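# Hang the marquee roof's corner eyelets on the post spikes

## Task

Put the marquee's roof on its posts: seat one corner eyelet fully down over the spike of every post, with the knobs facing up and the centre of the roof hanging unsupported. Then open the grippers and move the arms away, because the roof must stay in place without any robot holding it. Nothing else on the table may end up moved, leaning or tipped over, and no rigid object may be knocked out of the work area.

## Robot and tools

Robots and layout. Six identical i2rt Big YAM arms, arm1 to arm6. Each has six joints, a two-finger gripper and a wrist camera. They are mounted on the table top. Positions are in the scene frame in metres, and facing is in degrees counter-clockwise from +x: arm1 at x=+0.29 y=+0.65 z=+0.72 facing -102; arm2 at x=-0.22 y=+0.65 z=+0.72 facing -85; arm3 at x=-0.31 y=-0.65 z=+0.72 facing +99; arm4 at x=+0.24 y=-0.65 z=+0.72 facing +83; arm5 at x=-0.70 y=-0.07 z=+0.72 facing +8; arm6 at x=+0.70 y=+0.08 z=+0.72 facing +166. The hand can reach about 1.0 m from the vertical axis of joint 1. The arms do not wait for one another.

Frames. There is a single scene frame. Its origin is on the floor and +z points up. The hand point lies midway between the two fingertips. The hand's z axis runs along the fingers, and the fingers open and close along its y axis. When joints 1 and 6 are at 0 and the hand is level and pointing forward, the wrist camera sits above the hand and looks toward the fingertips.

execute_actions. The argument actions is a list that holds either no action or exactly one. An empty list only returns the state and the images. An action is an object keyed by arm name. Under each name goes "joints", which maps joint names to absolute targets. These are not offsets. The joints, their ranges and their done-tolerances are:
- joint1_rad: -2.879 to 2.879, ±0.045. Turns the arm about its base. Positive is counter-clockwise seen from above, and 0 points the way the base faces.
- joint2_rad: 0 to 3.141, ±0.14. Shoulder. At 0 the upper arm lies back and roughly level; increasing it lifts the arm up and then forward.
- joint3_rad: 0 to 3.019, ±0.09. Elbow. At 0 it is fully folded; increasing it opens the elbow.
- joint4_rad: -1.692 to 1.57, ±0.055. Hand pitch. Positive tips the fingers up.
- joint5_rad: -1.57 to 1.57, ±0.03. Sideways hand swing. Positive is toward the arm's right.
- joint6_rad: -2.094 to 2.094, ±0.035. Hand roll. Positive is clockwise when viewed from behind the hand.
- gripper_m: 0 to 0.093 metres of fingertip gap, ±0.003. The grip force tops out near 50 to 62 N per pad, and some grippers give less.
All named motions start at the same moment but may finish at different times. Because the joints move at different speeds, the hand can swing off the straight path. A joint or arm you leave out may keep pushing toward its previous target. An unknown key or an out-of-range number rejects the whole call, and nothing moves. The optional cameras argument lists the images to return: arm1_cam_wrist through arm6_cam_wrist, cam_high, cam_low, or "all". Omitting it, passing null, or passing ["all"] returns every camera; [] returns none. If a result reports a stop, the later motion, wait and finished_scene calls in that same reply are skipped.

wait: seconds, from 0 to 10. It commands nothing and returns the state and images.

zoom_image: camera and region [x0, y0, x1, y1] in pixels, with (0, 0) at the top-left corner and a region no larger than 504 by 504. It works only on full images from the latest result. Wrist images are 504x504 fisheye; cam_high and cam_low are 896x504 and fixed in the room. Their calibration can be off by a few degrees and millimetres. Wrist-camera poses are computed from the reported joint angles, so errors in those angles add to the error.

finished_scene: scene, the number of the current scene. It ends the scene for good, and the goal must still hold at that point.

Reading results. joint_positions gives the actual angles. The pictures line lists the cameras in the order of the images. joint_status describes how each commanded motion ended:
- off_target: the joint stopped short and may still be pushing.
- contact_stop: the joint hit something and now holds where it stopped.
- time_out: the joint did not finish in time. It may keep a target, or one no more than 0.375, 0.375, 0.113, 0.225, 0.075 and 0.3 rad away for joints 1 to 6, and keep pushing toward it. To relax it, send its reported position as the new target.
- not_followed: a safety check refused those joint targets, usually with a cause line. Gripper targets still run. The arm may keep retrying the refused targets until it gets ones that pass.
- on_its_own: lists joints the call did not command. "held at" there means the target being held, not the current position.
Targets very close to the current angle may produce no motion. A joint holding weight sags.

Heat and safety. A Big YAM keeps pushing after contact, so hard, sustained pushing heats its motors. MOTOR HOT appears at 85 °C. At 100 °C an OVER-TEMPERATURE FAULT stops that arm: it goes limp and falls. Its named keys then show limit_stop_at_motor_heat, and you must resend them. Two arms pressing hard together fails the run, and a hard collision can too. The anti-collision check may act late, and between arms it ignores fingers, gripper housings and wrist cameras. While you think, the arms keep holding the last command and the physics keeps running. Occasional disturbances may nudge loose objects. Avoid drops, slips, slams and forceful shoves, and never knock rigid objects off the work area.

Each tool is called after "Emit:" as a command line: name --argument value for each argument, lists and objects as JSON in quotes; but a table of rows of numbers goes row by row, as --pt "numbers of a row", without its own name.

## Session

Emit:
execute_actions --actions '[]'

Scene clock: 0.00 s.
arm1.joint_positions: joint1_rad=+0.257 joint2_rad=+0.413 joint3_rad=+0.552 joint4_rad=-1.252 joint5_rad=+0.204 joint6_rad=-0.384 gripper_m=+0.095
arm1.joint_status: not commanded
arm1.hand: x=+0.2727 y=+0.4590 z=+0.9414 quat_wxyz=(-0.054, -0.523, -0.817, +0.239) (m; scene frame)
arm2.joint_positions: joint1_rad=-0.357 joint2_rad=+0.519 joint3_rad=+0.405 joint4_rad=-0.989 joint5_rad=-0.262 joint6_rad=+0.293 gripper_m=+0.094
arm2.joint_status: not commanded
arm2.hand: x=-0.2397 y=+0.4331 z=+0.9350 quat_wxyz=(-0.256, -0.834, -0.482, +0.074) (m; scene frame)
arm3.joint_positions: joint1_rad=+0.117 joint2_rad=+0.333 joint3_rad=+0.661 joint4_rad=-1.408 joint5_rad=+0.301 joint6_rad=+0.513 gripper_m=+0.095
arm3.joint_status: not commanded
arm3.hand: x=-0.3024 y=-0.4832 z=+0.9746 quat_wxyz=(-0.228, +0.561, -0.778, -0.167) (m; scene frame)
arm4.joint_positions: joint1_rad=-0.201 joint2_rad=+0.473 joint3_rad=+0.473 joint4_rad=-1.093 joint5_rad=-0.142 joint6_rad=-0.533 gripper_m=+0.094
arm4.joint_status: not commanded
arm4.hand: x=+0.2789 y=-0.4437 z=+0.9236 quat_wxyz=(-0.197, +0.772, -0.584, -0.158) (m; scene frame)
arm5.joint_positions: joint1_rad=+0.396 joint2_rad=+0.404 joint3_rad=+0.603 joint4_rad=-1.295 joint5_rad=+0.099 joint6_rad=+0.239 gripper_m=+0.095
arm5.joint_status: not commanded
arm5.hand: x=-0.5349 y=+0.0145 z=+0.9299 quat_wxyz=(-0.241, +0.145, -0.959, -0.048) (m; scene frame)
arm6.joint_positions: joint1_rad=-0.302 joint2_rad=+0.499 joint3_rad=+0.439 joint4_rad=-1.058 joint5_rad=-0.311 joint6_rad=-0.197 gripper_m=+0.094
arm6.joint_status: not commanded
arm6.hand: x=+0.4948 y=+0.1463 z=+0.9510 quat_wxyz=(+0.058, +0.955, -0.141, -0.254) (m; scene frame)
pictures: arm1_cam_wrist, arm2_cam_wrist, arm3_cam_wrist, arm4_cam_wrist, arm5_cam_wrist, arm6_cam_wrist, cam_high, cam_low
Images, in order (width x height): arm1_cam_wrist 504x504, arm2_cam_wrist 504x504, arm3_cam_wrist 504x504, arm4_cam_wrist 504x504, arm5_cam_wrist 504x504, arm6_cam_wrist 504x504, cam_high 896x504, cam_low 896x504.

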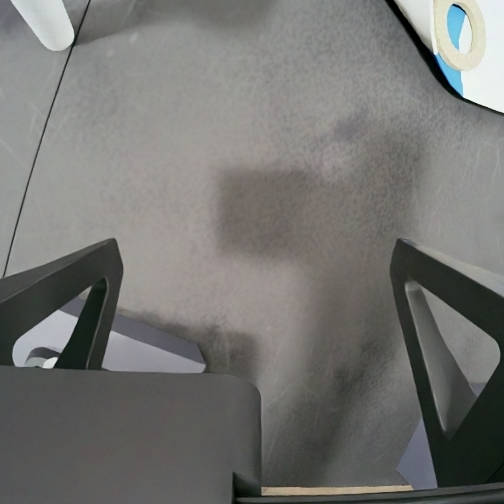

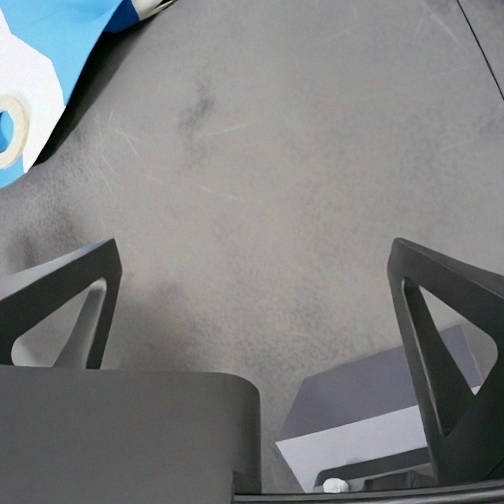

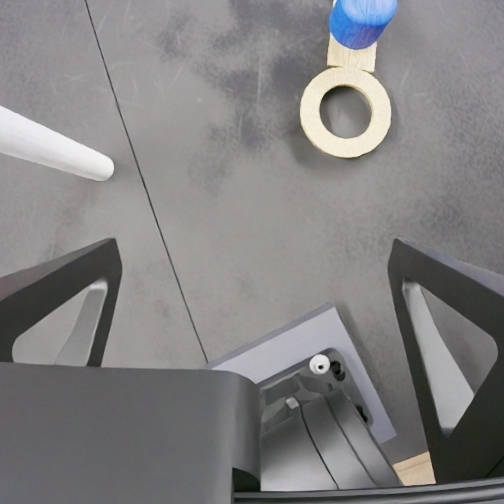

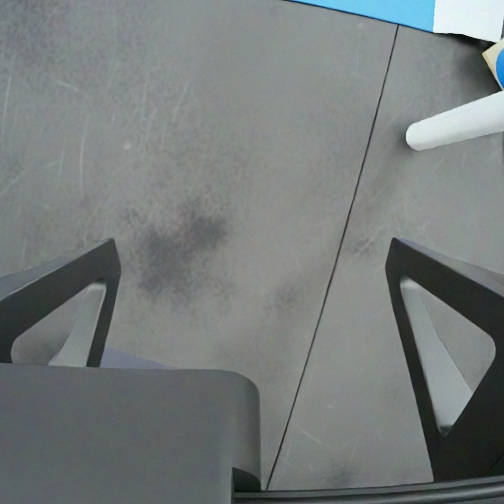

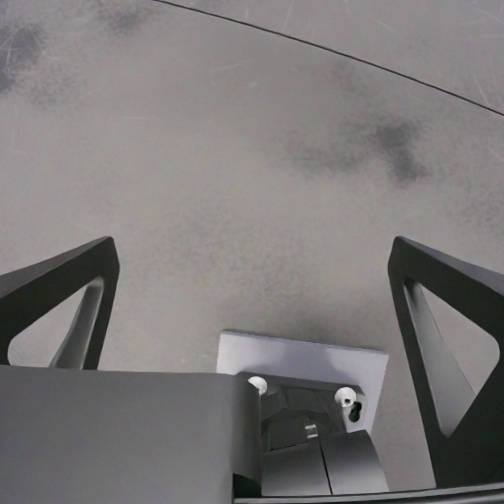

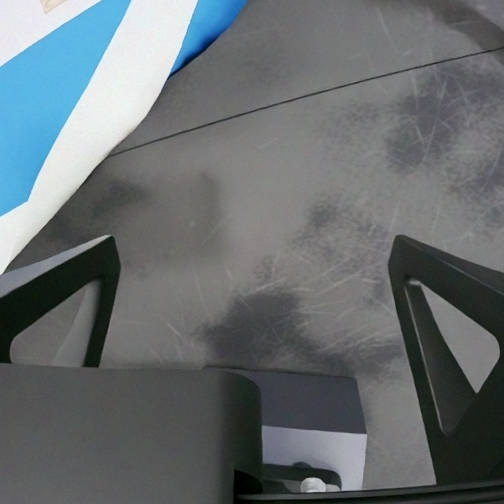

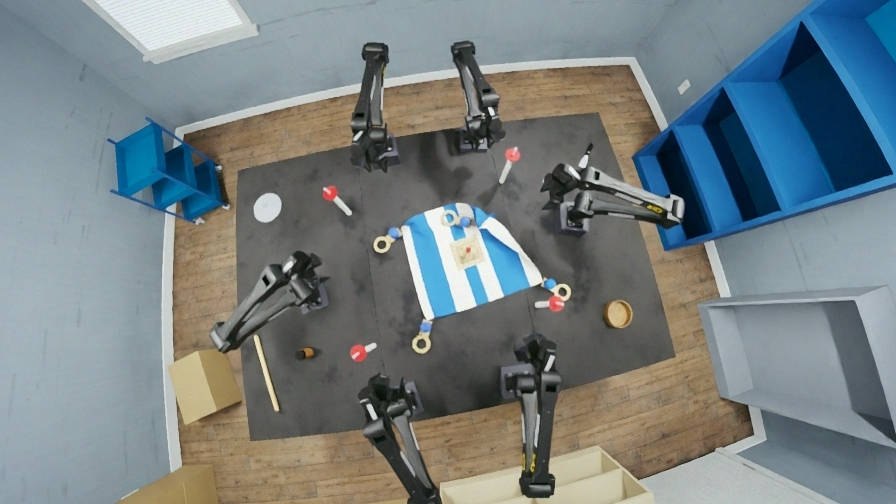

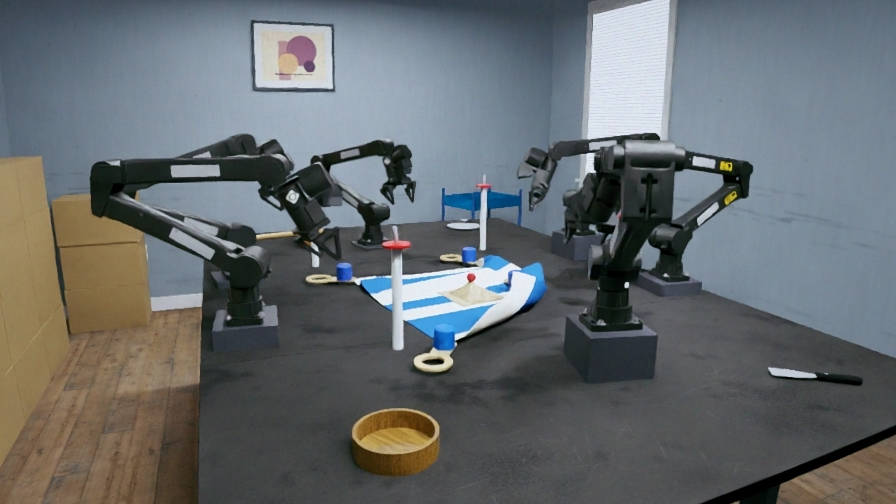

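Emit:
execute_actions --actions '[{"arm5":{"joints":{"joint1_rad":0.34,"joint2_rad":1.2,"joint3_rad":1.0,"joint4_rad":-1.37,"joint5_rad":0,"joint6_rad":0}},"arm3":{"joints":{"joint1_rad":-0.6,"joint2_rad":0.9,"joint3_rad":0.9,"joint4_rad":-1.57,"joint5_rad":0,"joint6_rad":0}},"arm4":{"joints":{"joint1_rad":-0.55,"joint2_rad":1.4,"joint3_rad":1.4,"joint4_rad":-1.57,"joint5_rad":0,"joint6_rad":0}},"arm1":{"joints":{"joint1_rad":-0.5,"joint2_rad":1.0,"joint3_rad":1.2,"joint4_rad":-1.2,"joint5_rad":0,"joint6_rad":0}}}]' --cameras '["cam_high","arm5_cam_wrist","arm3_cam_wrist","arm4_cam_wrist","arm1_cam_wrist"]'

Scene clock: 3.00 s.
arm1.joint_positions: joint1_rad=-0.500 joint2_rad=+1.000 joint3_rad=+1.139 joint4_rad=-1.208 joint5_rad=+0.001 joint6_rad=-0.011 gripper_m=+0.095
arm1.joint_status: all done
arm1.hand: x=+0.0613 y=+0.3567 z=+1.0836 quat_wxyz=(-0.105, -0.869, -0.430, +0.223) (m; scene frame)
arm2.joint_positions: joint1_rad=-0.357 joint2_rad=+0.519 joint3_rad=+0.405 joint4_rad=-0.989 joint5_rad=-0.262 joint6_rad=+0.293 gripper_m=+0.094
arm2.joint_status: not commanded
arm2.hand: x=-0.2397 y=+0.4331 z=+0.9350 quat_wxyz=(-0.256, -0.834, -0.482, +0.074) (m; scene frame)
arm3.joint_positions: joint1_rad=-0.594 joint2_rad=+0.906 joint3_rad=+0.871 joint4_rad=-1.558 joint5_rad=+0.004 joint6_rad=+0.017 gripper_m=+0.095
arm3.joint_status: all done
arm3.hand: x=-0.2152 y=-0.4546 z=+0.9544 quat_wxyz=(+0.007, +0.527, -0.850, +0.006) (m; scene frame)
arm4.joint_positions: joint1_rad=-0.540 joint2_rad=+1.394 joint3_rad=+1.344 joint4_rad=-1.559 joint5_rad=-0.003 joint6_rad=-0.015 gripper_m=+0.094
arm4.joint_status: all done
arm4.hand: x=+0.4750 y=-0.3345 z=+1.0264 quat_wxyz=(+0.019, +0.460, -0.888, +0.000) (m; scene frame)
arm5.joint_positions: joint1_rad=+0.348 joint2_rad=+1.209 joint3_rad=+0.972 joint4_rad=-1.367 joint5_rad=+0.003 joint6_rad=+0.008 gripper_m=+0.095
arm5.joint_status: all done
arm5.hand: x=-0.4277 y=+0.0837 z=+0.9048 quat_wxyz=(+0.010, +0.251, -0.968, +0.006) (m; scene frame)
arm6.joint_positions: joint1_rad=-0.302 joint2_rad=+0.499 joint3_rad=+0.439 joint4_rad=-1.058 joint5_rad=-0.311 joint6_rad=-0.197 gripper_m=+0.094
arm6.joint_status: not commanded
arm6.hand: x=+0.4948 y=+0.1463 z=+0.9510 quat_wxyz=(+0.058, +0.955, -0.141, -0.254) (m; scene frame)
pictures: arm1_cam_wrist, arm3_cam_wrist, arm4_cam_wrist, arm5_cam_wrist, cam_high
camera_calibration (this result's frames):
arm1_cam_wrist: T_world_to_cam=[[-0.799191, 0.601071, -0.0026841, -0.161241], [0.596201, 0.793267, 0.123578, -0.448901], [0.0764083, 0.097162, -0.992331, 1.15732], [0, 0, 0, 1]] pos_world=[0.0503442, 0.340568, 1.20348]
arm3_cam_wrist: T_world_to_cam=[[0.895776, -0.444465, 0.00605877, -0.0186659], [-0.35738, -0.712025, 0.604401, -0.974588], [-0.264321, -0.543573, -0.796657, 0.578457], [0, 0, 0, 1]] pos_world=[-0.178679, -0.387793, 1.04999]
arm4_cam_wrist: T_world_to_cam=[[0.824311, -0.566101, -0.00635984, -0.579866], [-0.446715, -0.657289, 0.606974, -0.624777], [-0.347789, -0.497494, -0.794696, 0.937422], [0, 0, 0, 1]] pos_world=[0.524918, -0.272559, 1.1205]
arm5_cam_wrist: T_world_to_cam=[[0.497542, -0.867398, 0.00856596, 0.279915], [-0.694314, -0.392302, 0.603346, -0.805496], [-0.519981, -0.306137, -0.797433, 0.650633], [0, 0, 0, 1]] pos_world=[-0.36022, 0.125982, 1.00243]
Images, in order (width x height): arm1_cam_wrist 504x504, arm3_cam_wrist 504x504, arm4_cam_wrist 504x504, arm5_cam_wrist 504x504, cam_high 896x504.

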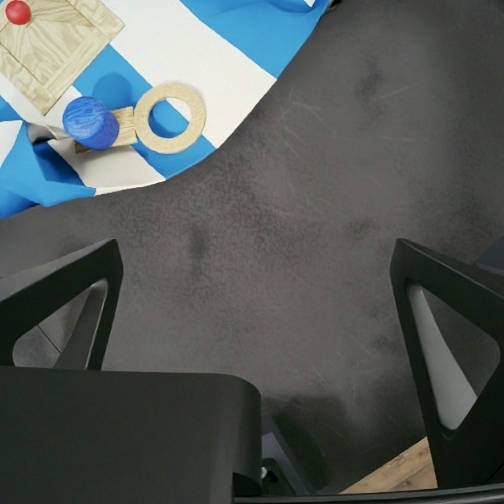

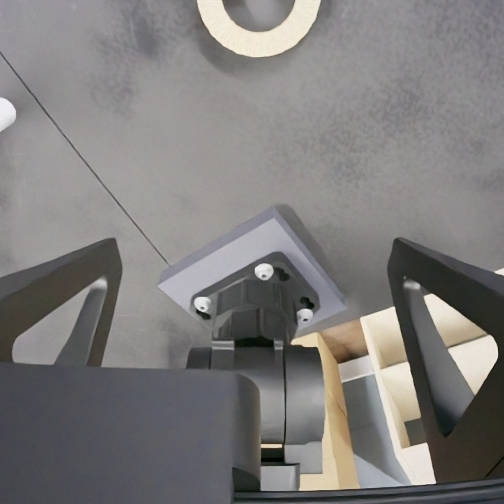

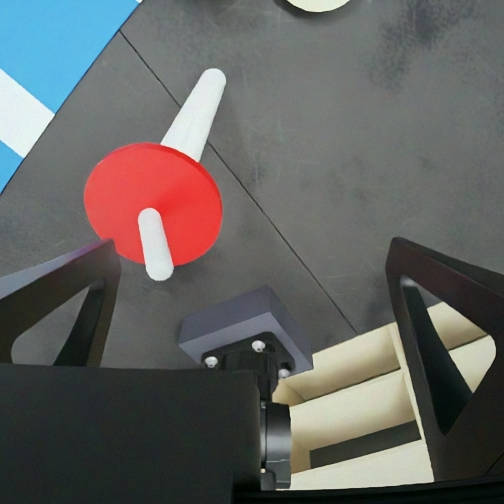

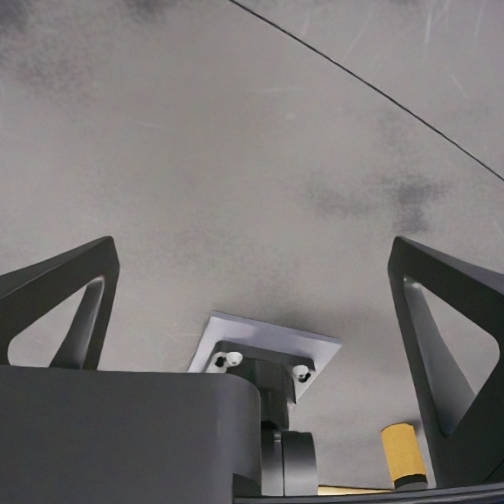

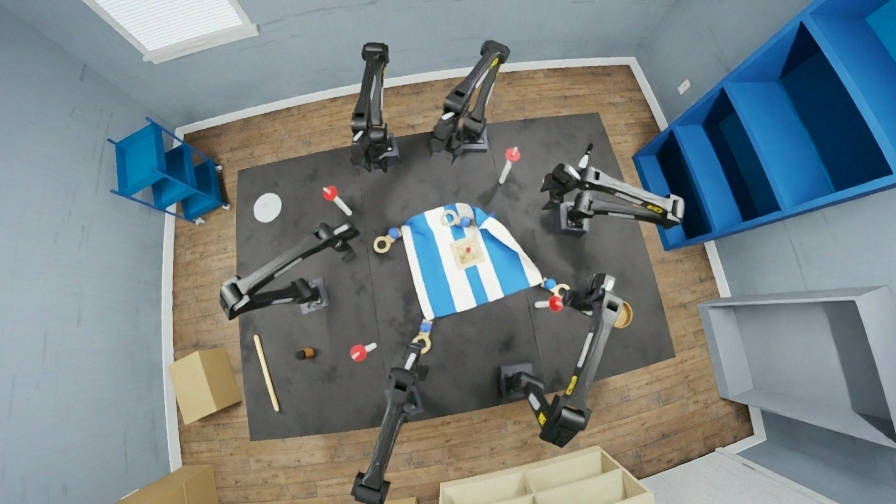

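Emit:
execute_actions --actions '[{"arm5":{"joints":{"joint1_rad":0.326,"joint2_rad":1.79,"joint3_rad":1.476,"joint4_rad":-1.27}},"arm3":{"joints":{"joint1_rad":-0.609,"joint2_rad":1.407,"joint3_rad":1.08,"joint4_rad":-1.25}},"arm4":{"joints":{"joint1_rad":-0.9,"joint2_rad":0.5,"joint3_rad":0.5,"joint4_rad":-1.2}},"arm6":{"joints":{"joint1_rad":1.227,"joint2_rad":1.407,"joint3_rad":1.08,"joint4_rad":-1.25,"joint5_rad":0,"joint6_rad":0}},"arm1":{"joints":{"joint1_rad":-0.105,"joint2_rad":1.755,"joint3_rad":1.431,"joint4_rad":-1.256}}}]' --cameras '["arm6_cam_wrist","arm5_cam_wrist","arm3_cam_wrist","arm1_cam_wrist"]'

Scene clock: 6.80 s.
arm1.joint_positions: joint1_rad=-0.098 joint2_rad=+1.772 joint3_rad=+1.415 joint4_rad=-1.246 joint5_rad=+0.001 joint6_rad=-0.009 gripper_m=+0.095
arm1.joint_status: all done
arm1.hand: x=+0.1569 y=+0.1532 z=+0.8683 quat_wxyz=(+0.012, -0.790, -0.613, -0.014) (m; scene frame)
arm2.joint_positions: joint1_rad=-0.357 joint2_rad=+0.519 joint3_rad=+0.405 joint4_rad=-0.989 joint5_rad=-0.262 joint6_rad=+0.293 gripper_m=+0.094
arm2.joint_status: not commanded
arm2.hand: x=-0.2397 y=+0.4331 z=+0.9350 quat_wxyz=(-0.256, -0.834, -0.482, +0.074) (m; scene frame)
arm3.joint_positions: joint1_rad=-0.597 joint2_rad=+1.412 joint3_rad=+1.058 joint4_rad=-1.261 joint5_rad=+0.004 joint6_rad=+0.017 gripper_m=+0.095
arm3.joint_status: all done
arm3.hand: x=-0.1461 y=-0.3119 z=+0.8808 quat_wxyz=(+0.017, +0.525, -0.851, +0.012) (m; scene frame)
arm4.joint_positions: joint1_rad=-0.895 joint2_rad=+0.507 joint3_rad=+0.506 joint4_rad=-1.215 joint5_rad=+0.001 joint6_rad=-0.013 gripper_m=+0.094
arm4.joint_status: all done
arm4.hand: x=+0.4012 y=-0.5465 z=+0.9171 quat_wxyz=(-0.167, +0.289, -0.941, -0.057) (m; scene frame)
arm5.joint_positions: joint1_rad=+0.336 joint2_rad=+1.806 joint3_rad=+1.424 joint4_rad=-1.272 joint5_rad=+0.003 joint6_rad=+0.008 gripper_m=+0.095
arm5.joint_status: all done
arm5.hand: x=-0.2539 y=+0.1750 z=+0.8289 quat_wxyz=(+0.035, +0.245, -0.969, +0.012) (m; scene frame)
arm6.joint_positions: joint1_rad=+1.231 joint2_rad=+1.410 joint3_rad=+1.038 joint4_rad=-1.240 joint5_rad=-0.001 joint6_rad=-0.011 gripper_m=+0.094
arm6.joint_status: all done
arm6.hand: x=+0.4871 y=-0.2286 z=+0.9475 quat_wxyz=(-0.005, +0.881, +0.472, +0.025) (m; scene frame)
pictures: arm1_cam_wrist, arm3_cam_wrist, arm5_cam_wrist, arm6_cam_wrist
camera_calibration (this result's frames):
arm1_cam_wrist: T_world_to_cam=[[-0.968929, 0.247024, -0.012474, 0.126236], [0.187952, 0.768134, 0.612082, -0.674069], [0.160781, 0.59072, -0.790696, 0.692257], [0, 0, 0, 1]] pos_world=[0.137705, 0.0776619, 0.961525]
arm3_cam_wrist: T_world_to_cam=[[0.894669, -0.446684, 0.00638777, -0.0178293], [-0.353256, -0.698643, 0.62218, -0.814681], [-0.273455, -0.558902, -0.782848, 0.597376], [0, 0, 0, 1]] pos_world=[-0.108484, -0.243261, 0.974647]
arm5_cam_wrist: T_world_to_cam=[[0.487447, -0.873118, 0.00777392, 0.272346], [-0.671147, -0.368965, 0.642983, -0.634281], [-0.558532, -0.318637, -0.765841, 0.674627], [0, 0, 0, 1]] pos_world=[-0.181649, 0.218724, 0.922372]
arm6_cam_wrist: T_world_to_cam=[[-0.832091, 0.55423, -0.0213164, 0.550994], [0.423967, 0.660359, 0.619821, -0.638799], [0.3576, 0.50671, -0.784454, 0.810448], [0, 0, 0, 1]] pos_world=[0.43949, -0.294202, 1.04344]
Images, in order (width x height): arm1_cam_wrist 504x504, arm3_cam_wrist 504x504, arm5_cam_wrist 504x504, arm6_cam_wrist 504x504.

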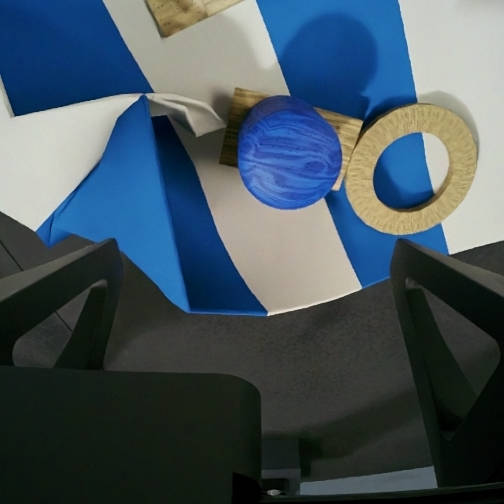

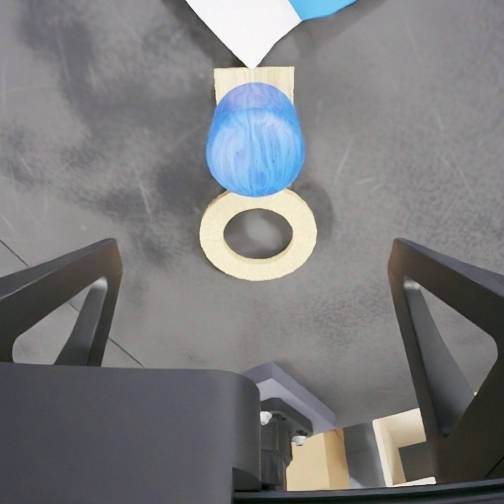

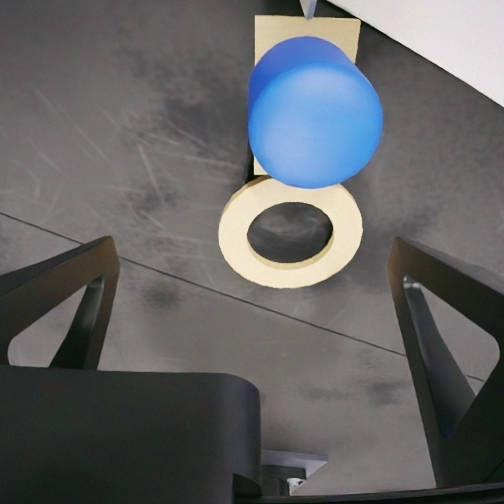

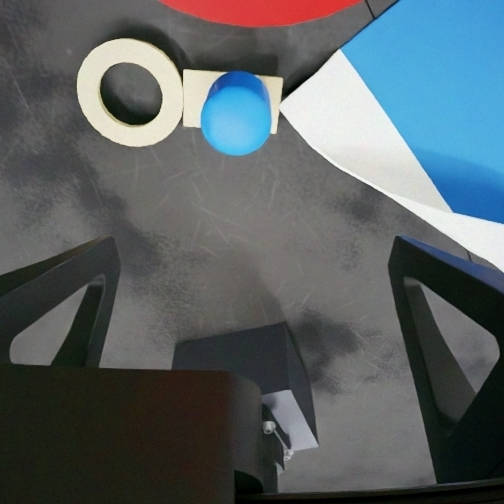

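Emit:
execute_actions --actions '[{"arm5":{"joints":{"joint1_rad":0.286,"joint2_rad":1.94,"joint3_rad":1.44,"joint4_rad":-1.15}},"arm3":{"joints":{"joint2_rad":1.536,"joint3_rad":0.922,"joint4_rad":-1.0}},"arm6":{"joints":{"joint1_rad":1.264,"joint2_rad":1.534,"joint3_rad":0.902,"joint4_rad":-0.98}},"arm1":{"joints":{"joint1_rad":-0.134,"joint2_rad":1.858,"joint3_rad":1.30,"joint4_rad":-1.045}}}]' --cameras '["arm6_cam_wrist","arm5_cam_wrist","arm3_cam_wrist","arm1_cam_wrist","cam_low"]'

Scene clock: 8.90 s.
arm1.joint_positions: joint1_rad=-0.134 joint2_rad=+1.869 joint3_rad=+1.291 joint4_rad=-1.057 joint5_rad=+0.001 joint6_rad=-0.009 gripper_m=+0.095
arm1.joint_status: all done
arm1.hand: x=+0.1426 y=+0.1698 z=+0.7783 quat_wxyz=(+0.021, -0.801, -0.598, -0.027) (m; scene frame)
arm2.joint_positions: joint1_rad=-0.357 joint2_rad=+0.519 joint3_rad=+0.405 joint4_rad=-0.989 joint5_rad=-0.262 joint6_rad=+0.293 gripper_m=+0.094
arm2.joint_status: not commanded
arm2.hand: x=-0.2397 y=+0.4331 z=+0.9350 quat_wxyz=(-0.256, -0.834, -0.482, +0.074) (m; scene frame)
arm3.joint_positions: joint1_rad=-0.597 joint2_rad=+1.540 joint3_rad=+0.922 joint4_rad=-1.013 joint5_rad=+0.004 joint6_rad=+0.017 gripper_m=+0.095
arm3.joint_status: all done
arm3.hand: x=-0.1469 y=-0.3132 z=+0.7880 quat_wxyz=(+0.024, +0.525, -0.850, +0.016) (m; scene frame)
arm4.joint_positions: joint1_rad=-0.895 joint2_rad=+0.507 joint3_rad=+0.506 joint4_rad=-1.215 joint5_rad=+0.001 joint6_rad=-0.013 gripper_m=+0.094
arm4.joint_status: not commanded
arm4.hand: x=+0.4012 y=-0.5465 z=+0.9171 quat_wxyz=(-0.167, +0.289, -0.941, -0.057) (m; scene frame)
arm5.joint_positions: joint1_rad=+0.287 joint2_rad=+1.955 joint3_rad=+1.424 joint4_rad=-1.158 joint5_rad=+0.002 joint6_rad=+0.007 gripper_m=+0.095
arm5.joint_status: all done
arm5.hand: x=-0.2262 y=+0.1602 z=+0.7525 quat_wxyz=(+0.052, +0.221, -0.974, +0.015) (m; scene frame)
arm6.joint_positions: joint1_rad=+1.257 joint2_rad=+1.400 joint3_rad=+0.947 joint4_rad=-1.008 joint5_rad=+0.000 joint6_rad=-0.005 gripper_m=+0.094
arm6.joint_status: all done
arm6.hand: x=+0.4846 y=-0.2514 z=+0.9205 quat_wxyz=(+0.031, +0.876, +0.480, -0.042) (m; scene frame)
pictures: arm1_cam_wrist, arm3_cam_wrist, arm5_cam_wrist, arm6_cam_wrist, cam_low
camera_calibration (this result's frames):
arm1_cam_wrist: T_world_to_cam=[[-0.959324, 0.282021, -0.0126668, 0.0999601], [0.209793, 0.74222, 0.636472, -0.646725], [0.1889, 0.607926, -0.771196, 0.591452], [0, 0, 0, 1]] pos_world=[0.119847, 0.0922622, 0.869014]
arm3_cam_wrist: T_world_to_cam=[[0.89473, -0.446558, 0.00663178, -0.0171934], [-0.348872, -0.68958, 0.63464, -0.764448], [-0.27883, -0.570145, -0.772779, 0.511442], [0, 0, 0, 1]] pos_world=[-0.108705, -0.24323, 0.880495]
arm5_cam_wrist: T_world_to_cam=[[0.443971, -0.896019, 0.00624436, 0.241579], [-0.668011, -0.326334, 0.66878, -0.59754], [-0.597202, -0.30109, -0.743434, 0.598448], [0, 0, 0, 1]] pos_world=[-0.149023, 0.201649, 0.843022]
arm6_cam_wrist: T_world_to_cam=[[-0.843846, 0.536223, -0.0196871, 0.560659], [0.45782, 0.738631, 0.494797, -0.487636], [0.279863, 0.40852, -0.868785, 0.8923], [0, 0, 0, 1]] pos_world=[0.446638, -0.304978, 1.02754]
Images, in order (width x height): arm1_cam_wrist 504x504, arm3_cam_wrist 504x504, arm5_cam_wrist 504x504, arm6_cam_wrist 504x504, cam_low 896x504.

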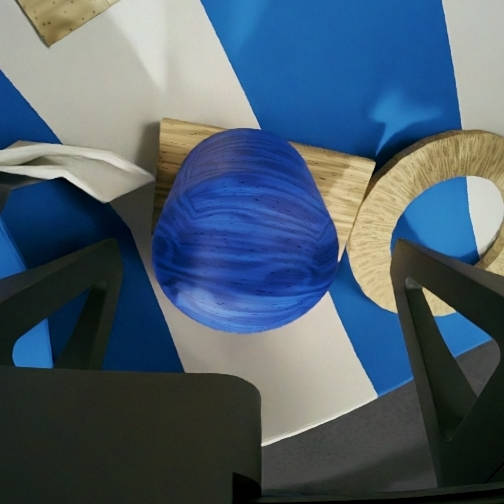

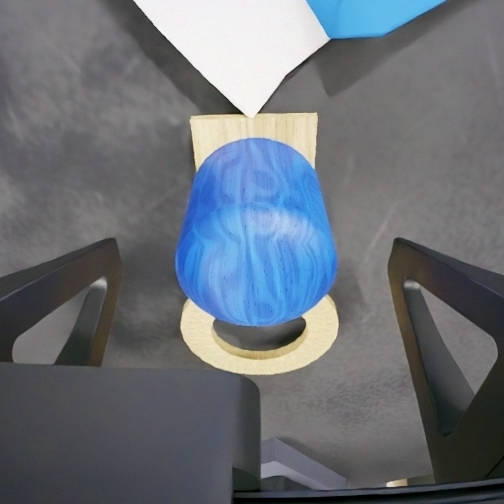

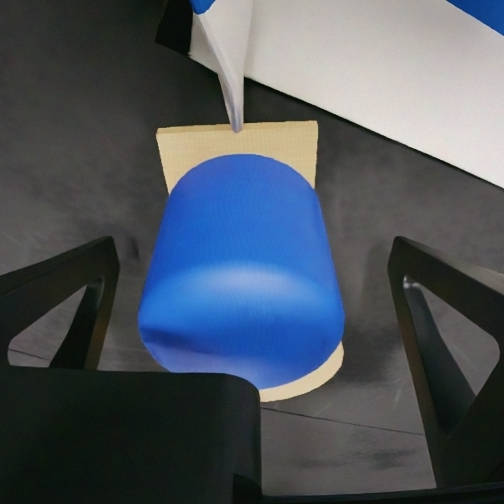

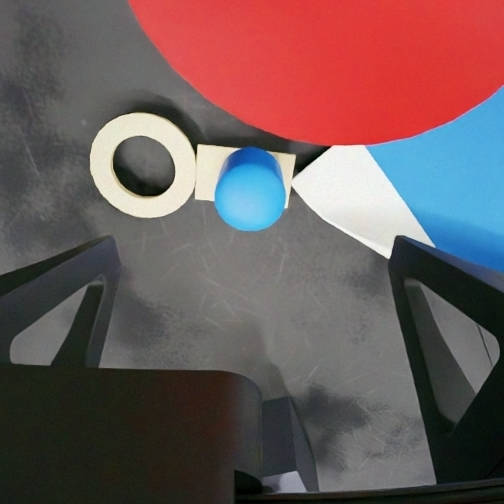

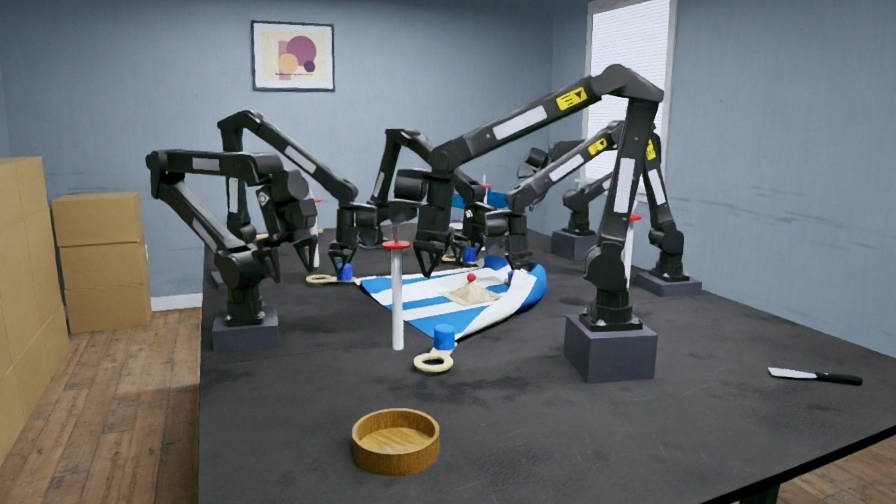

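Emit:
execute_actions --actions '[{"arm3":{"joints":{"joint2_rad":1.575,"joint3_rad":0.885,"joint4_rad":-0.93}},"arm6":{"joints":{"joint2_rad":1.2,"joint3_rad":0.95,"joint4_rad":-1.0}},"arm1":{"joints":{"joint2_rad":1.895,"joint3_rad":1.26,"joint4_rad":-0.97}}}]' --cameras '[]'

Emit:
execute_actions --actions '[{"arm3":{"joints":{"gripper_m":0.03}},"arm5":{"joints":{"gripper_m":0.03}},"arm1":{"joints":{"gripper_m":0.03}},"arm6":{"joints":{"joint2_rad":1.3,"joint3_rad":0.75,"joint4_rad":-0.25}}}]' --cameras '["arm6_cam_wrist","cam_low","cam_high"]'

Scene clock: 11.07 s.
arm1.joint_positions: joint1_rad=-0.134 joint2_rad=+1.880 joint3_rad=+1.263 joint4_rad=-0.983 joint5_rad=+0.001 joint6_rad=-0.009 gripper_m=+0.095
arm1.joint_status: all done
arm1.hand: x=+0.1414 y=+0.1659 z=+0.7634 quat_wxyz=(+0.011, -0.801, -0.599, -0.012) (m; scene frame)
arm2.joint_positions: joint1_rad=-0.357 joint2_rad=+0.519 joint3_rad=+0.405 joint4_rad=-0.989 joint5_rad=-0.262 joint6_rad=+0.293 gripper_m=+0.094
arm2.joint_status: not commanded
arm2.hand: x=-0.2397 y=+0.4331 z=+0.9350 quat_wxyz=(-0.256, -0.834, -0.482, +0.074) (m; scene frame)
arm3.joint_positions: joint1_rad=-0.597 joint2_rad=+1.562 joint3_rad=+0.897 joint4_rad=-0.943 joint5_rad=+0.004 joint6_rad=+0.017 gripper_m=+0.095
arm3.joint_status: all done
arm3.hand: x=-0.1455 y=-0.3101 z=+0.7720 quat_wxyz=(+0.014, +0.525, -0.851, +0.010) (m; scene frame)
arm4.joint_positions: joint1_rad=-0.895 joint2_rad=+0.507 joint3_rad=+0.506 joint4_rad=-1.215 joint5_rad=+0.001 joint6_rad=-0.013 gripper_m=+0.094
arm4.joint_status: not commanded
arm4.hand: x=+0.4012 y=-0.5465 z=+0.9171 quat_wxyz=(-0.167, +0.289, -0.941, -0.057) (m; scene frame)
arm5.joint_positions: joint1_rad=+0.287 joint2_rad=+1.955 joint3_rad=+1.424 joint4_rad=-1.158 joint5_rad=+0.002 joint6_rad=+0.007 gripper_m=+0.095
arm5.joint_status: not commanded
arm5.hand: x=-0.2262 y=+0.1602 z=+0.7525 quat_wxyz=(+0.052, +0.221, -0.974, +0.015) (m; scene frame)
arm6.joint_positions: joint1_rad=+1.257 joint2_rad=+1.182 joint3_rad=+0.947 joint4_rad=-1.006 joint5_rad=+0.000 joint6_rad=-0.005 gripper_m=+0.094
arm6.joint_status: all done
arm6.hand: x=+0.4846 y=-0.2492 z=+1.0019 quat_wxyz=(+0.083, +0.866, +0.474, -0.138) (m; scene frame)
pictures: none
No camera images: the call's "cameras" was empty. Leave "cameras" out to get every camera's image.

Scene clock: 12.43 s.
arm1.joint_positions: joint1_rad=-0.134 joint2_rad=+1.880 joint3_rad=+1.263 joint4_rad=-0.982 joint5_rad=+0.000 joint6_rad=-0.009 gripper_m=+0.049
arm1.joint_status: gripper_m off_target (ended at +0.049, target +0.030)
arm1.hand: x=+0.1415 y=+0.1657 z=+0.7634 quat_wxyz=(+0.010, -0.801, -0.599, -0.012) (m; scene frame)
arm2.joint_positions: joint1_rad=-0.357 joint2_rad=+0.519 joint3_rad=+0.405 joint4_rad=-0.989 joint5_rad=-0.262 joint6_rad=+0.293 gripper_m=+0.094
arm2.joint_status: not commanded
arm2.hand: x=-0.2397 y=+0.4331 z=+0.9350 quat_wxyz=(-0.256, -0.834, -0.482, +0.074) (m; scene frame)
arm3.joint_positions: joint1_rad=-0.597 joint2_rad=+1.562 joint3_rad=+0.897 joint4_rad=-0.942 joint5_rad=+0.003 joint6_rad=+0.016 gripper_m=+0.049
arm3.joint_status: gripper_m off_target (ended at +0.049, target +0.030)
arm3.hand: x=-0.1455 y=-0.3099 z=+0.7720 quat_wxyz=(+0.014, +0.526, -0.851, +0.009) (m; scene frame)
arm4.joint_positions: joint1_rad=-0.895 joint2_rad=+0.507 joint3_rad=+0.506 joint4_rad=-1.215 joint5_rad=+0.001 joint6_rad=-0.013 gripper_m=+0.094
arm4.joint_status: not commanded
arm4.hand: x=+0.4012 y=-0.5465 z=+0.9171 quat_wxyz=(-0.167, +0.289, -0.941, -0.057) (m; scene frame)
arm5.joint_positions: joint1_rad=+0.287 joint2_rad=+1.955 joint3_rad=+1.424 joint4_rad=-1.158 joint5_rad=+0.002 joint6_rad=+0.006 gripper_m=+0.048
arm5.joint_status: gripper_m off_target (ended at +0.048, target +0.030)
arm5.hand: x=-0.2263 y=+0.1603 z=+0.7525 quat_wxyz=(+0.052, +0.222, -0.974, +0.015) (m; scene frame)
arm6.joint_positions: joint1_rad=+1.257 joint2_rad=+1.307 joint3_rad=+0.744 joint4_rad=-0.267 joint5_rad=+0.000 joint6_rad=-0.005 gripper_m=+0.094
arm6.joint_status: all done
arm6.hand: x=+0.4393 y=-0.3212 z=+0.9448 quat_wxyz=(+0.177, +0.819, +0.447, -0.312) (m; scene frame)
pictures: arm6_cam_wrist, cam_high, cam_low
camera_calibration (this result's frames):
arm6_cam_wrist: T_world_to_cam=[[-0.84504, 0.53448, -0.0154678, 0.556318], [0.53256, 0.838711, -0.113771, 0.146918], [-0.0478353, -0.104378, -0.993387, 1.05157], [0, 0, 0, 1]] pos_world=[0.44217, -0.310802, 1.06993]
Images, in order (width x height): arm6_cam_wrist 504x504, cam_high 896x504, cam_low 896x504.

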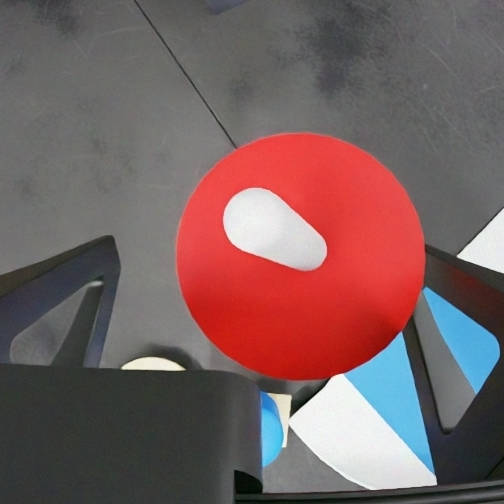

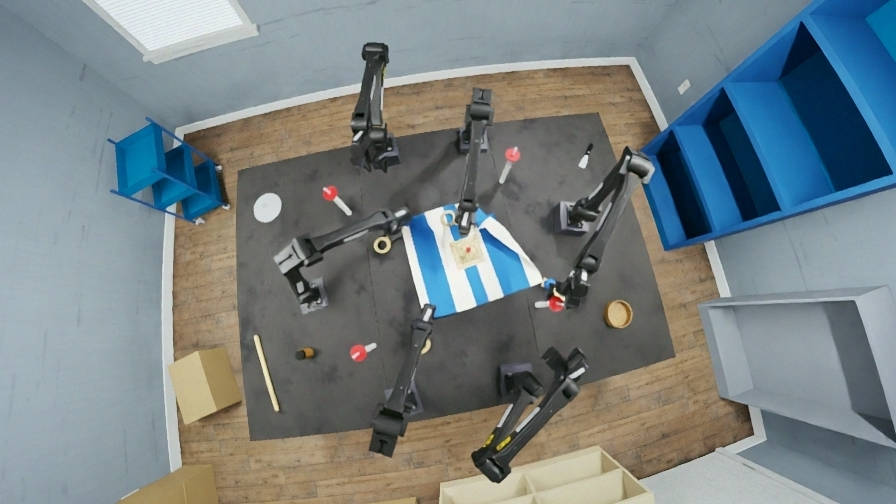

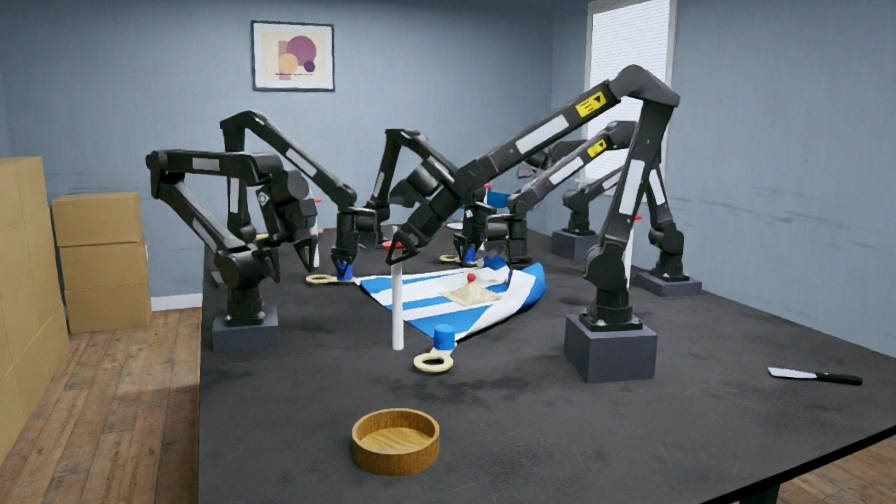

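Emit:
execute_actions --actions '[{"arm6":{"joints":{"joint2_rad":0.95,"joint3_rad":0.49,"joint4_rad":-0.36}}}]' --cameras '["arm6_cam_wrist"]'

Scene clock: 14.27 s.
arm1.joint_positions: joint1_rad=-0.134 joint2_rad=+1.880 joint3_rad=+1.263 joint4_rad=-0.982 joint5_rad=+0.000 joint6_rad=-0.009 gripper_m=+0.049
arm1.joint_status: not commanded
arm1.hand: x=+0.1415 y=+0.1657 z=+0.7634 quat_wxyz=(+0.010, -0.801, -0.599, -0.012) (m; scene frame)
arm2.joint_positions: joint1_rad=-0.357 joint2_rad=+0.519 joint3_rad=+0.405 joint4_rad=-0.989 joint5_rad=-0.262 joint6_rad=+0.293 gripper_m=+0.094
arm2.joint_status: not commanded
arm2.hand: x=-0.2397 y=+0.4331 z=+0.9350 quat_wxyz=(-0.256, -0.834, -0.482, +0.074) (m; scene frame)
arm3.joint_positions: joint1_rad=-0.597 joint2_rad=+1.562 joint3_rad=+0.897 joint4_rad=-0.942 joint5_rad=+0.003 joint6_rad=+0.016 gripper_m=+0.049
arm3.joint_status: not commanded
arm3.hand: x=-0.1455 y=-0.3099 z=+0.7720 quat_wxyz=(+0.014, +0.526, -0.851, +0.009) (m; scene frame)
arm4.joint_positions: joint1_rad=-0.895 joint2_rad=+0.507 joint3_rad=+0.506 joint4_rad=-1.215 joint5_rad=+0.001 joint6_rad=-0.013 gripper_m=+0.094
arm4.joint_status: not commanded
arm4.hand: x=+0.4012 y=-0.5465 z=+0.9171 quat_wxyz=(-0.167, +0.289, -0.941, -0.057) (m; scene frame)
arm5.joint_positions: joint1_rad=+0.287 joint2_rad=+1.955 joint3_rad=+1.424 joint4_rad=-1.158 joint5_rad=+0.002 joint6_rad=+0.006 gripper_m=+0.048
arm5.joint_status: not commanded
arm5.hand: x=-0.2263 y=+0.1603 z=+0.7525 quat_wxyz=(+0.052, +0.222, -0.974, +0.015) (m; scene frame)
arm6.joint_positions: joint1_rad=+1.257 joint2_rad=+0.950 joint3_rad=+0.500 joint4_rad=-0.354 joint5_rad=+0.000 joint6_rad=-0.005 gripper_m=+0.094
arm6.joint_status: all done
arm6.hand: x=+0.4967 y=-0.2318 z=+0.9518 quat_wxyz=(+0.183, +0.815, +0.445, -0.323) (m; scene frame)
pictures: arm6_cam_wrist
camera_calibration (this result's frames):
arm6_cam_wrist: T_world_to_cam=[[-0.845056, 0.53446, -0.0152755, 0.556944], [0.531119, 0.835798, -0.139121, 0.0663552], [-0.0615873, -0.125678, -0.990158, 1.06936], [0, 0, 0, 1]] pos_world=[0.501265, -0.218728, 1.07658]
Images, in order (width x height): arm6_cam_wrist 504x504.

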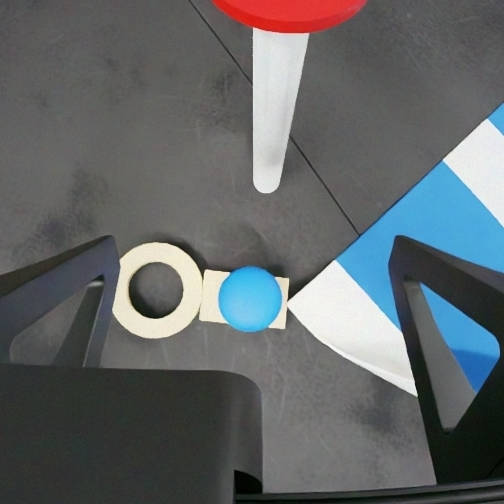

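Emit:
execute_actions --actions '[{"arm6":{"joints":{"joint2_rad":1.19,"joint3_rad":0.44,"joint4_rad":-0.05}}}]' --cameras '[]'

Emit:
execute_actions --actions '[{"arm6":{"joints":{"joint2_rad":1.6,"joint3_rad":0.475,"joint4_rad":0.32}}}]' --cameras '["arm6_cam_wrist"]'

Scene clock: 15.77 s.
arm1.joint_positions: joint1_rad=-0.134 joint2_rad=+1.880 joint3_rad=+1.263 joint4_rad=-0.982 joint5_rad=+0.000 joint6_rad=-0.009 gripper_m=+0.049
arm1.joint_status: not commanded
arm1.hand: x=+0.1415 y=+0.1657 z=+0.7634 quat_wxyz=(+0.010, -0.801, -0.599, -0.012) (m; scene frame)
arm2.joint_positions: joint1_rad=-0.357 joint2_rad=+0.519 joint3_rad=+0.405 joint4_rad=-0.989 joint5_rad=-0.262 joint6_rad=+0.293 gripper_m=+0.094
arm2.joint_status: not commanded
arm2.hand: x=-0.2397 y=+0.4331 z=+0.9350 quat_wxyz=(-0.256, -0.834, -0.482, +0.074) (m; scene frame)
arm3.joint_positions: joint1_rad=-0.597 joint2_rad=+1.562 joint3_rad=+0.897 joint4_rad=-0.942 joint5_rad=+0.003 joint6_rad=+0.016 gripper_m=+0.049
arm3.joint_status: not commanded
arm3.hand: x=-0.1455 y=-0.3099 z=+0.7720 quat_wxyz=(+0.014, +0.526, -0.851, +0.009) (m; scene frame)
arm4.joint_positions: joint1_rad=-0.895 joint2_rad=+0.507 joint3_rad=+0.506 joint4_rad=-1.215 joint5_rad=+0.001 joint6_rad=-0.013 gripper_m=+0.094
arm4.joint_status: not commanded
arm4.hand: x=+0.4012 y=-0.5465 z=+0.9171 quat_wxyz=(-0.167, +0.289, -0.941, -0.057) (m; scene frame)
arm5.joint_positions: joint1_rad=+0.287 joint2_rad=+1.955 joint3_rad=+1.424 joint4_rad=-1.158 joint5_rad=+0.002 joint6_rad=+0.006 gripper_m=+0.048
arm5.joint_status: not commanded
arm5.hand: x=-0.2263 y=+0.1603 z=+0.7525 quat_wxyz=(+0.052, +0.222, -0.974, +0.015) (m; scene frame)
arm6.joint_positions: joint1_rad=+1.257 joint2_rad=+1.187 joint3_rad=+0.451 joint4_rad=-0.067 joint5_rad=+0.000 joint6_rad=-0.005 gripper_m=+0.094
arm6.joint_status: all done
arm6.hand: x=+0.4839 y=-0.2533 z=+0.8904 quat_wxyz=(+0.183, +0.815, +0.444, -0.323) (m; scene frame)
pictures: none
No camera images: the call's "cameras" was empty. Leave "cameras" out to get every camera's image.

Scene clock: 16.93 s.
arm1.joint_positions: joint1_rad=-0.134 joint2_rad=+1.880 joint3_rad=+1.263 joint4_rad=-0.982 joint5_rad=+0.000 joint6_rad=-0.009 gripper_m=+0.049
arm1.joint_status: not commanded
arm1.hand: x=+0.1415 y=+0.1657 z=+0.7634 quat_wxyz=(+0.010, -0.801, -0.599, -0.012) (m; scene frame)
arm2.joint_positions: joint1_rad=-0.357 joint2_rad=+0.519 joint3_rad=+0.405 joint4_rad=-0.989 joint5_rad=-0.262 joint6_rad=+0.293 gripper_m=+0.094
arm2.joint_status: not commanded
arm2.hand: x=-0.2397 y=+0.4331 z=+0.9350 quat_wxyz=(-0.256, -0.834, -0.482, +0.074) (m; scene frame)
arm3.joint_positions: joint1_rad=-0.597 joint2_rad=+1.562 joint3_rad=+0.897 joint4_rad=-0.942 joint5_rad=+0.003 joint6_rad=+0.016 gripper_m=+0.049
arm3.joint_status: not commanded
arm3.hand: x=-0.1455 y=-0.3099 z=+0.7720 quat_wxyz=(+0.014, +0.526, -0.851, +0.009) (m; scene frame)
arm4.joint_positions: joint1_rad=-0.895 joint2_rad=+0.507 joint3_rad=+0.506 joint4_rad=-1.215 joint5_rad=+0.001 joint6_rad=-0.013 gripper_m=+0.094
arm4.joint_status: not commanded
arm4.hand: x=+0.4012 y=-0.5465 z=+0.9171 quat_wxyz=(-0.167, +0.289, -0.941, -0.057) (m; scene frame)
arm5.joint_positions: joint1_rad=+0.287 joint2_rad=+1.955 joint3_rad=+1.424 joint4_rad=-1.158 joint5_rad=+0.002 joint6_rad=+0.006 gripper_m=+0.048
arm5.joint_status: not commanded
arm5.hand: x=-0.2263 y=+0.1603 z=+0.7525 quat_wxyz=(+0.052, +0.222, -0.974, +0.015) (m; scene frame)
arm6.joint_positions: joint1_rad=+1.257 joint2_rad=+1.591 joint3_rad=+0.451 joint4_rad=+0.303 joint5_rad=+0.000 joint6_rad=-0.005 gripper_m=+0.094
arm6.joint_status: all done
arm6.hand: x=+0.4720 y=-0.2744 z=+0.7947 quat_wxyz=(+0.176, +0.820, +0.447, -0.310) (m; scene frame)
pictures: arm6_cam_wrist
camera_calibration (this result's frames):
arm6_cam_wrist: T_world_to_cam=[[-0.845034, 0.534487, -0.0155222, 0.55662], [0.532904, 0.839438, -0.106568, 0.0675127], [-0.0439292, -0.0983254, -0.994184, 0.909324], [0, 0, 0, 1]] pos_world=[0.474331, -0.264769, 0.91987]
Images, in order (width x height): arm6_cam_wrist 504x504.

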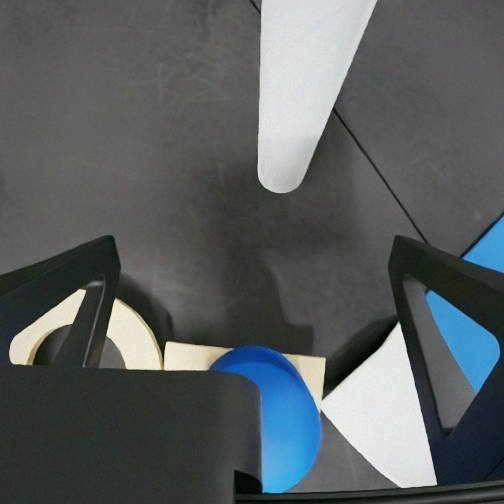

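Emit:
execute_actions --actions '[{"arm6":{"joints":{"joint4_rad":0.0}}}]' --cameras '["arm6_cam_wrist"]'

Scene clock: 18.47 s.
arm1.joint_positions: joint1_rad=-0.134 joint2_rad=+1.880 joint3_rad=+1.263 joint4_rad=-0.982 joint5_rad=+0.000 joint6_rad=-0.009 gripper_m=+0.049
arm1.joint_status: not commanded
arm1.hand: x=+0.1415 y=+0.1657 z=+0.7634 quat_wxyz=(+0.010, -0.801, -0.599, -0.012) (m; scene frame)
arm2.joint_positions: joint1_rad=-0.357 joint2_rad=+0.519 joint3_rad=+0.405 joint4_rad=-0.989 joint5_rad=-0.262 joint6_rad=+0.293 gripper_m=+0.094
arm2.joint_status: not commanded
arm2.hand: x=-0.2397 y=+0.4331 z=+0.9350 quat_wxyz=(-0.256, -0.834, -0.482, +0.074) (m; scene frame)
arm3.joint_positions: joint1_rad=-0.597 joint2_rad=+1.562 joint3_rad=+0.897 joint4_rad=-0.942 joint5_rad=+0.003 joint6_rad=+0.016 gripper_m=+0.049
arm3.joint_status: not commanded
arm3.hand: x=-0.1455 y=-0.3099 z=+0.7720 quat_wxyz=(+0.014, +0.526, -0.851, +0.009) (m; scene frame)
arm4.joint_positions: joint1_rad=-0.895 joint2_rad=+0.507 joint3_rad=+0.506 joint4_rad=-1.215 joint5_rad=+0.001 joint6_rad=-0.013 gripper_m=+0.094
arm4.joint_status: not commanded
arm4.hand: x=+0.4012 y=-0.5465 z=+0.9171 quat_wxyz=(-0.167, +0.289, -0.941, -0.057) (m; scene frame)
arm5.joint_positions: joint1_rad=+0.287 joint2_rad=+1.955 joint3_rad=+1.424 joint4_rad=-1.158 joint5_rad=+0.002 joint6_rad=+0.006 gripper_m=+0.048
arm5.joint_status: not commanded
arm5.hand: x=-0.2263 y=+0.1603 z=+0.7525 quat_wxyz=(+0.052, +0.222, -0.974, +0.015) (m; scene frame)
arm6.joint_positions: joint1_rad=+1.257 joint2_rad=+1.591 joint3_rad=+0.451 joint4_rad=+0.011 joint5_rad=+0.000 joint6_rad=-0.005 gripper_m=+0.094
arm6.joint_status: all done
arm6.hand: x=+0.5049 y=-0.2242 z=+0.7554 quat_wxyz=(+0.109, +0.857, +0.469, -0.186) (m; scene frame)
pictures: arm6_cam_wrist
camera_calibration (this result's frames):
arm6_cam_wrist: T_world_to_cam=[[-0.844653, 0.535024, -0.0176363, 0.558549], [0.523143, 0.831986, 0.184715, -0.213053], [0.1135, 0.146793, -0.982634, 0.843376], [0, 0, 0, 1]] pos_world=[0.487514, -0.245382, 0.877935]
Images, in order (width x height): arm6_cam_wrist 504x504.

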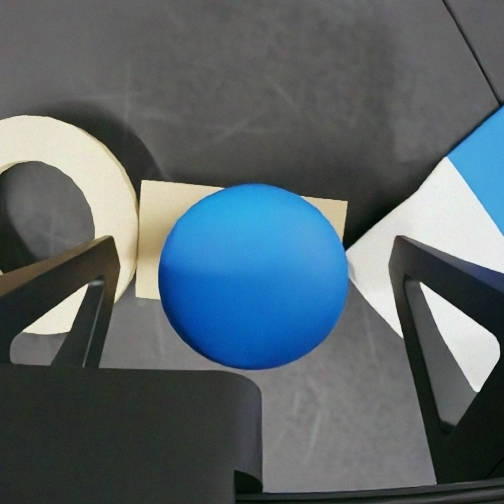

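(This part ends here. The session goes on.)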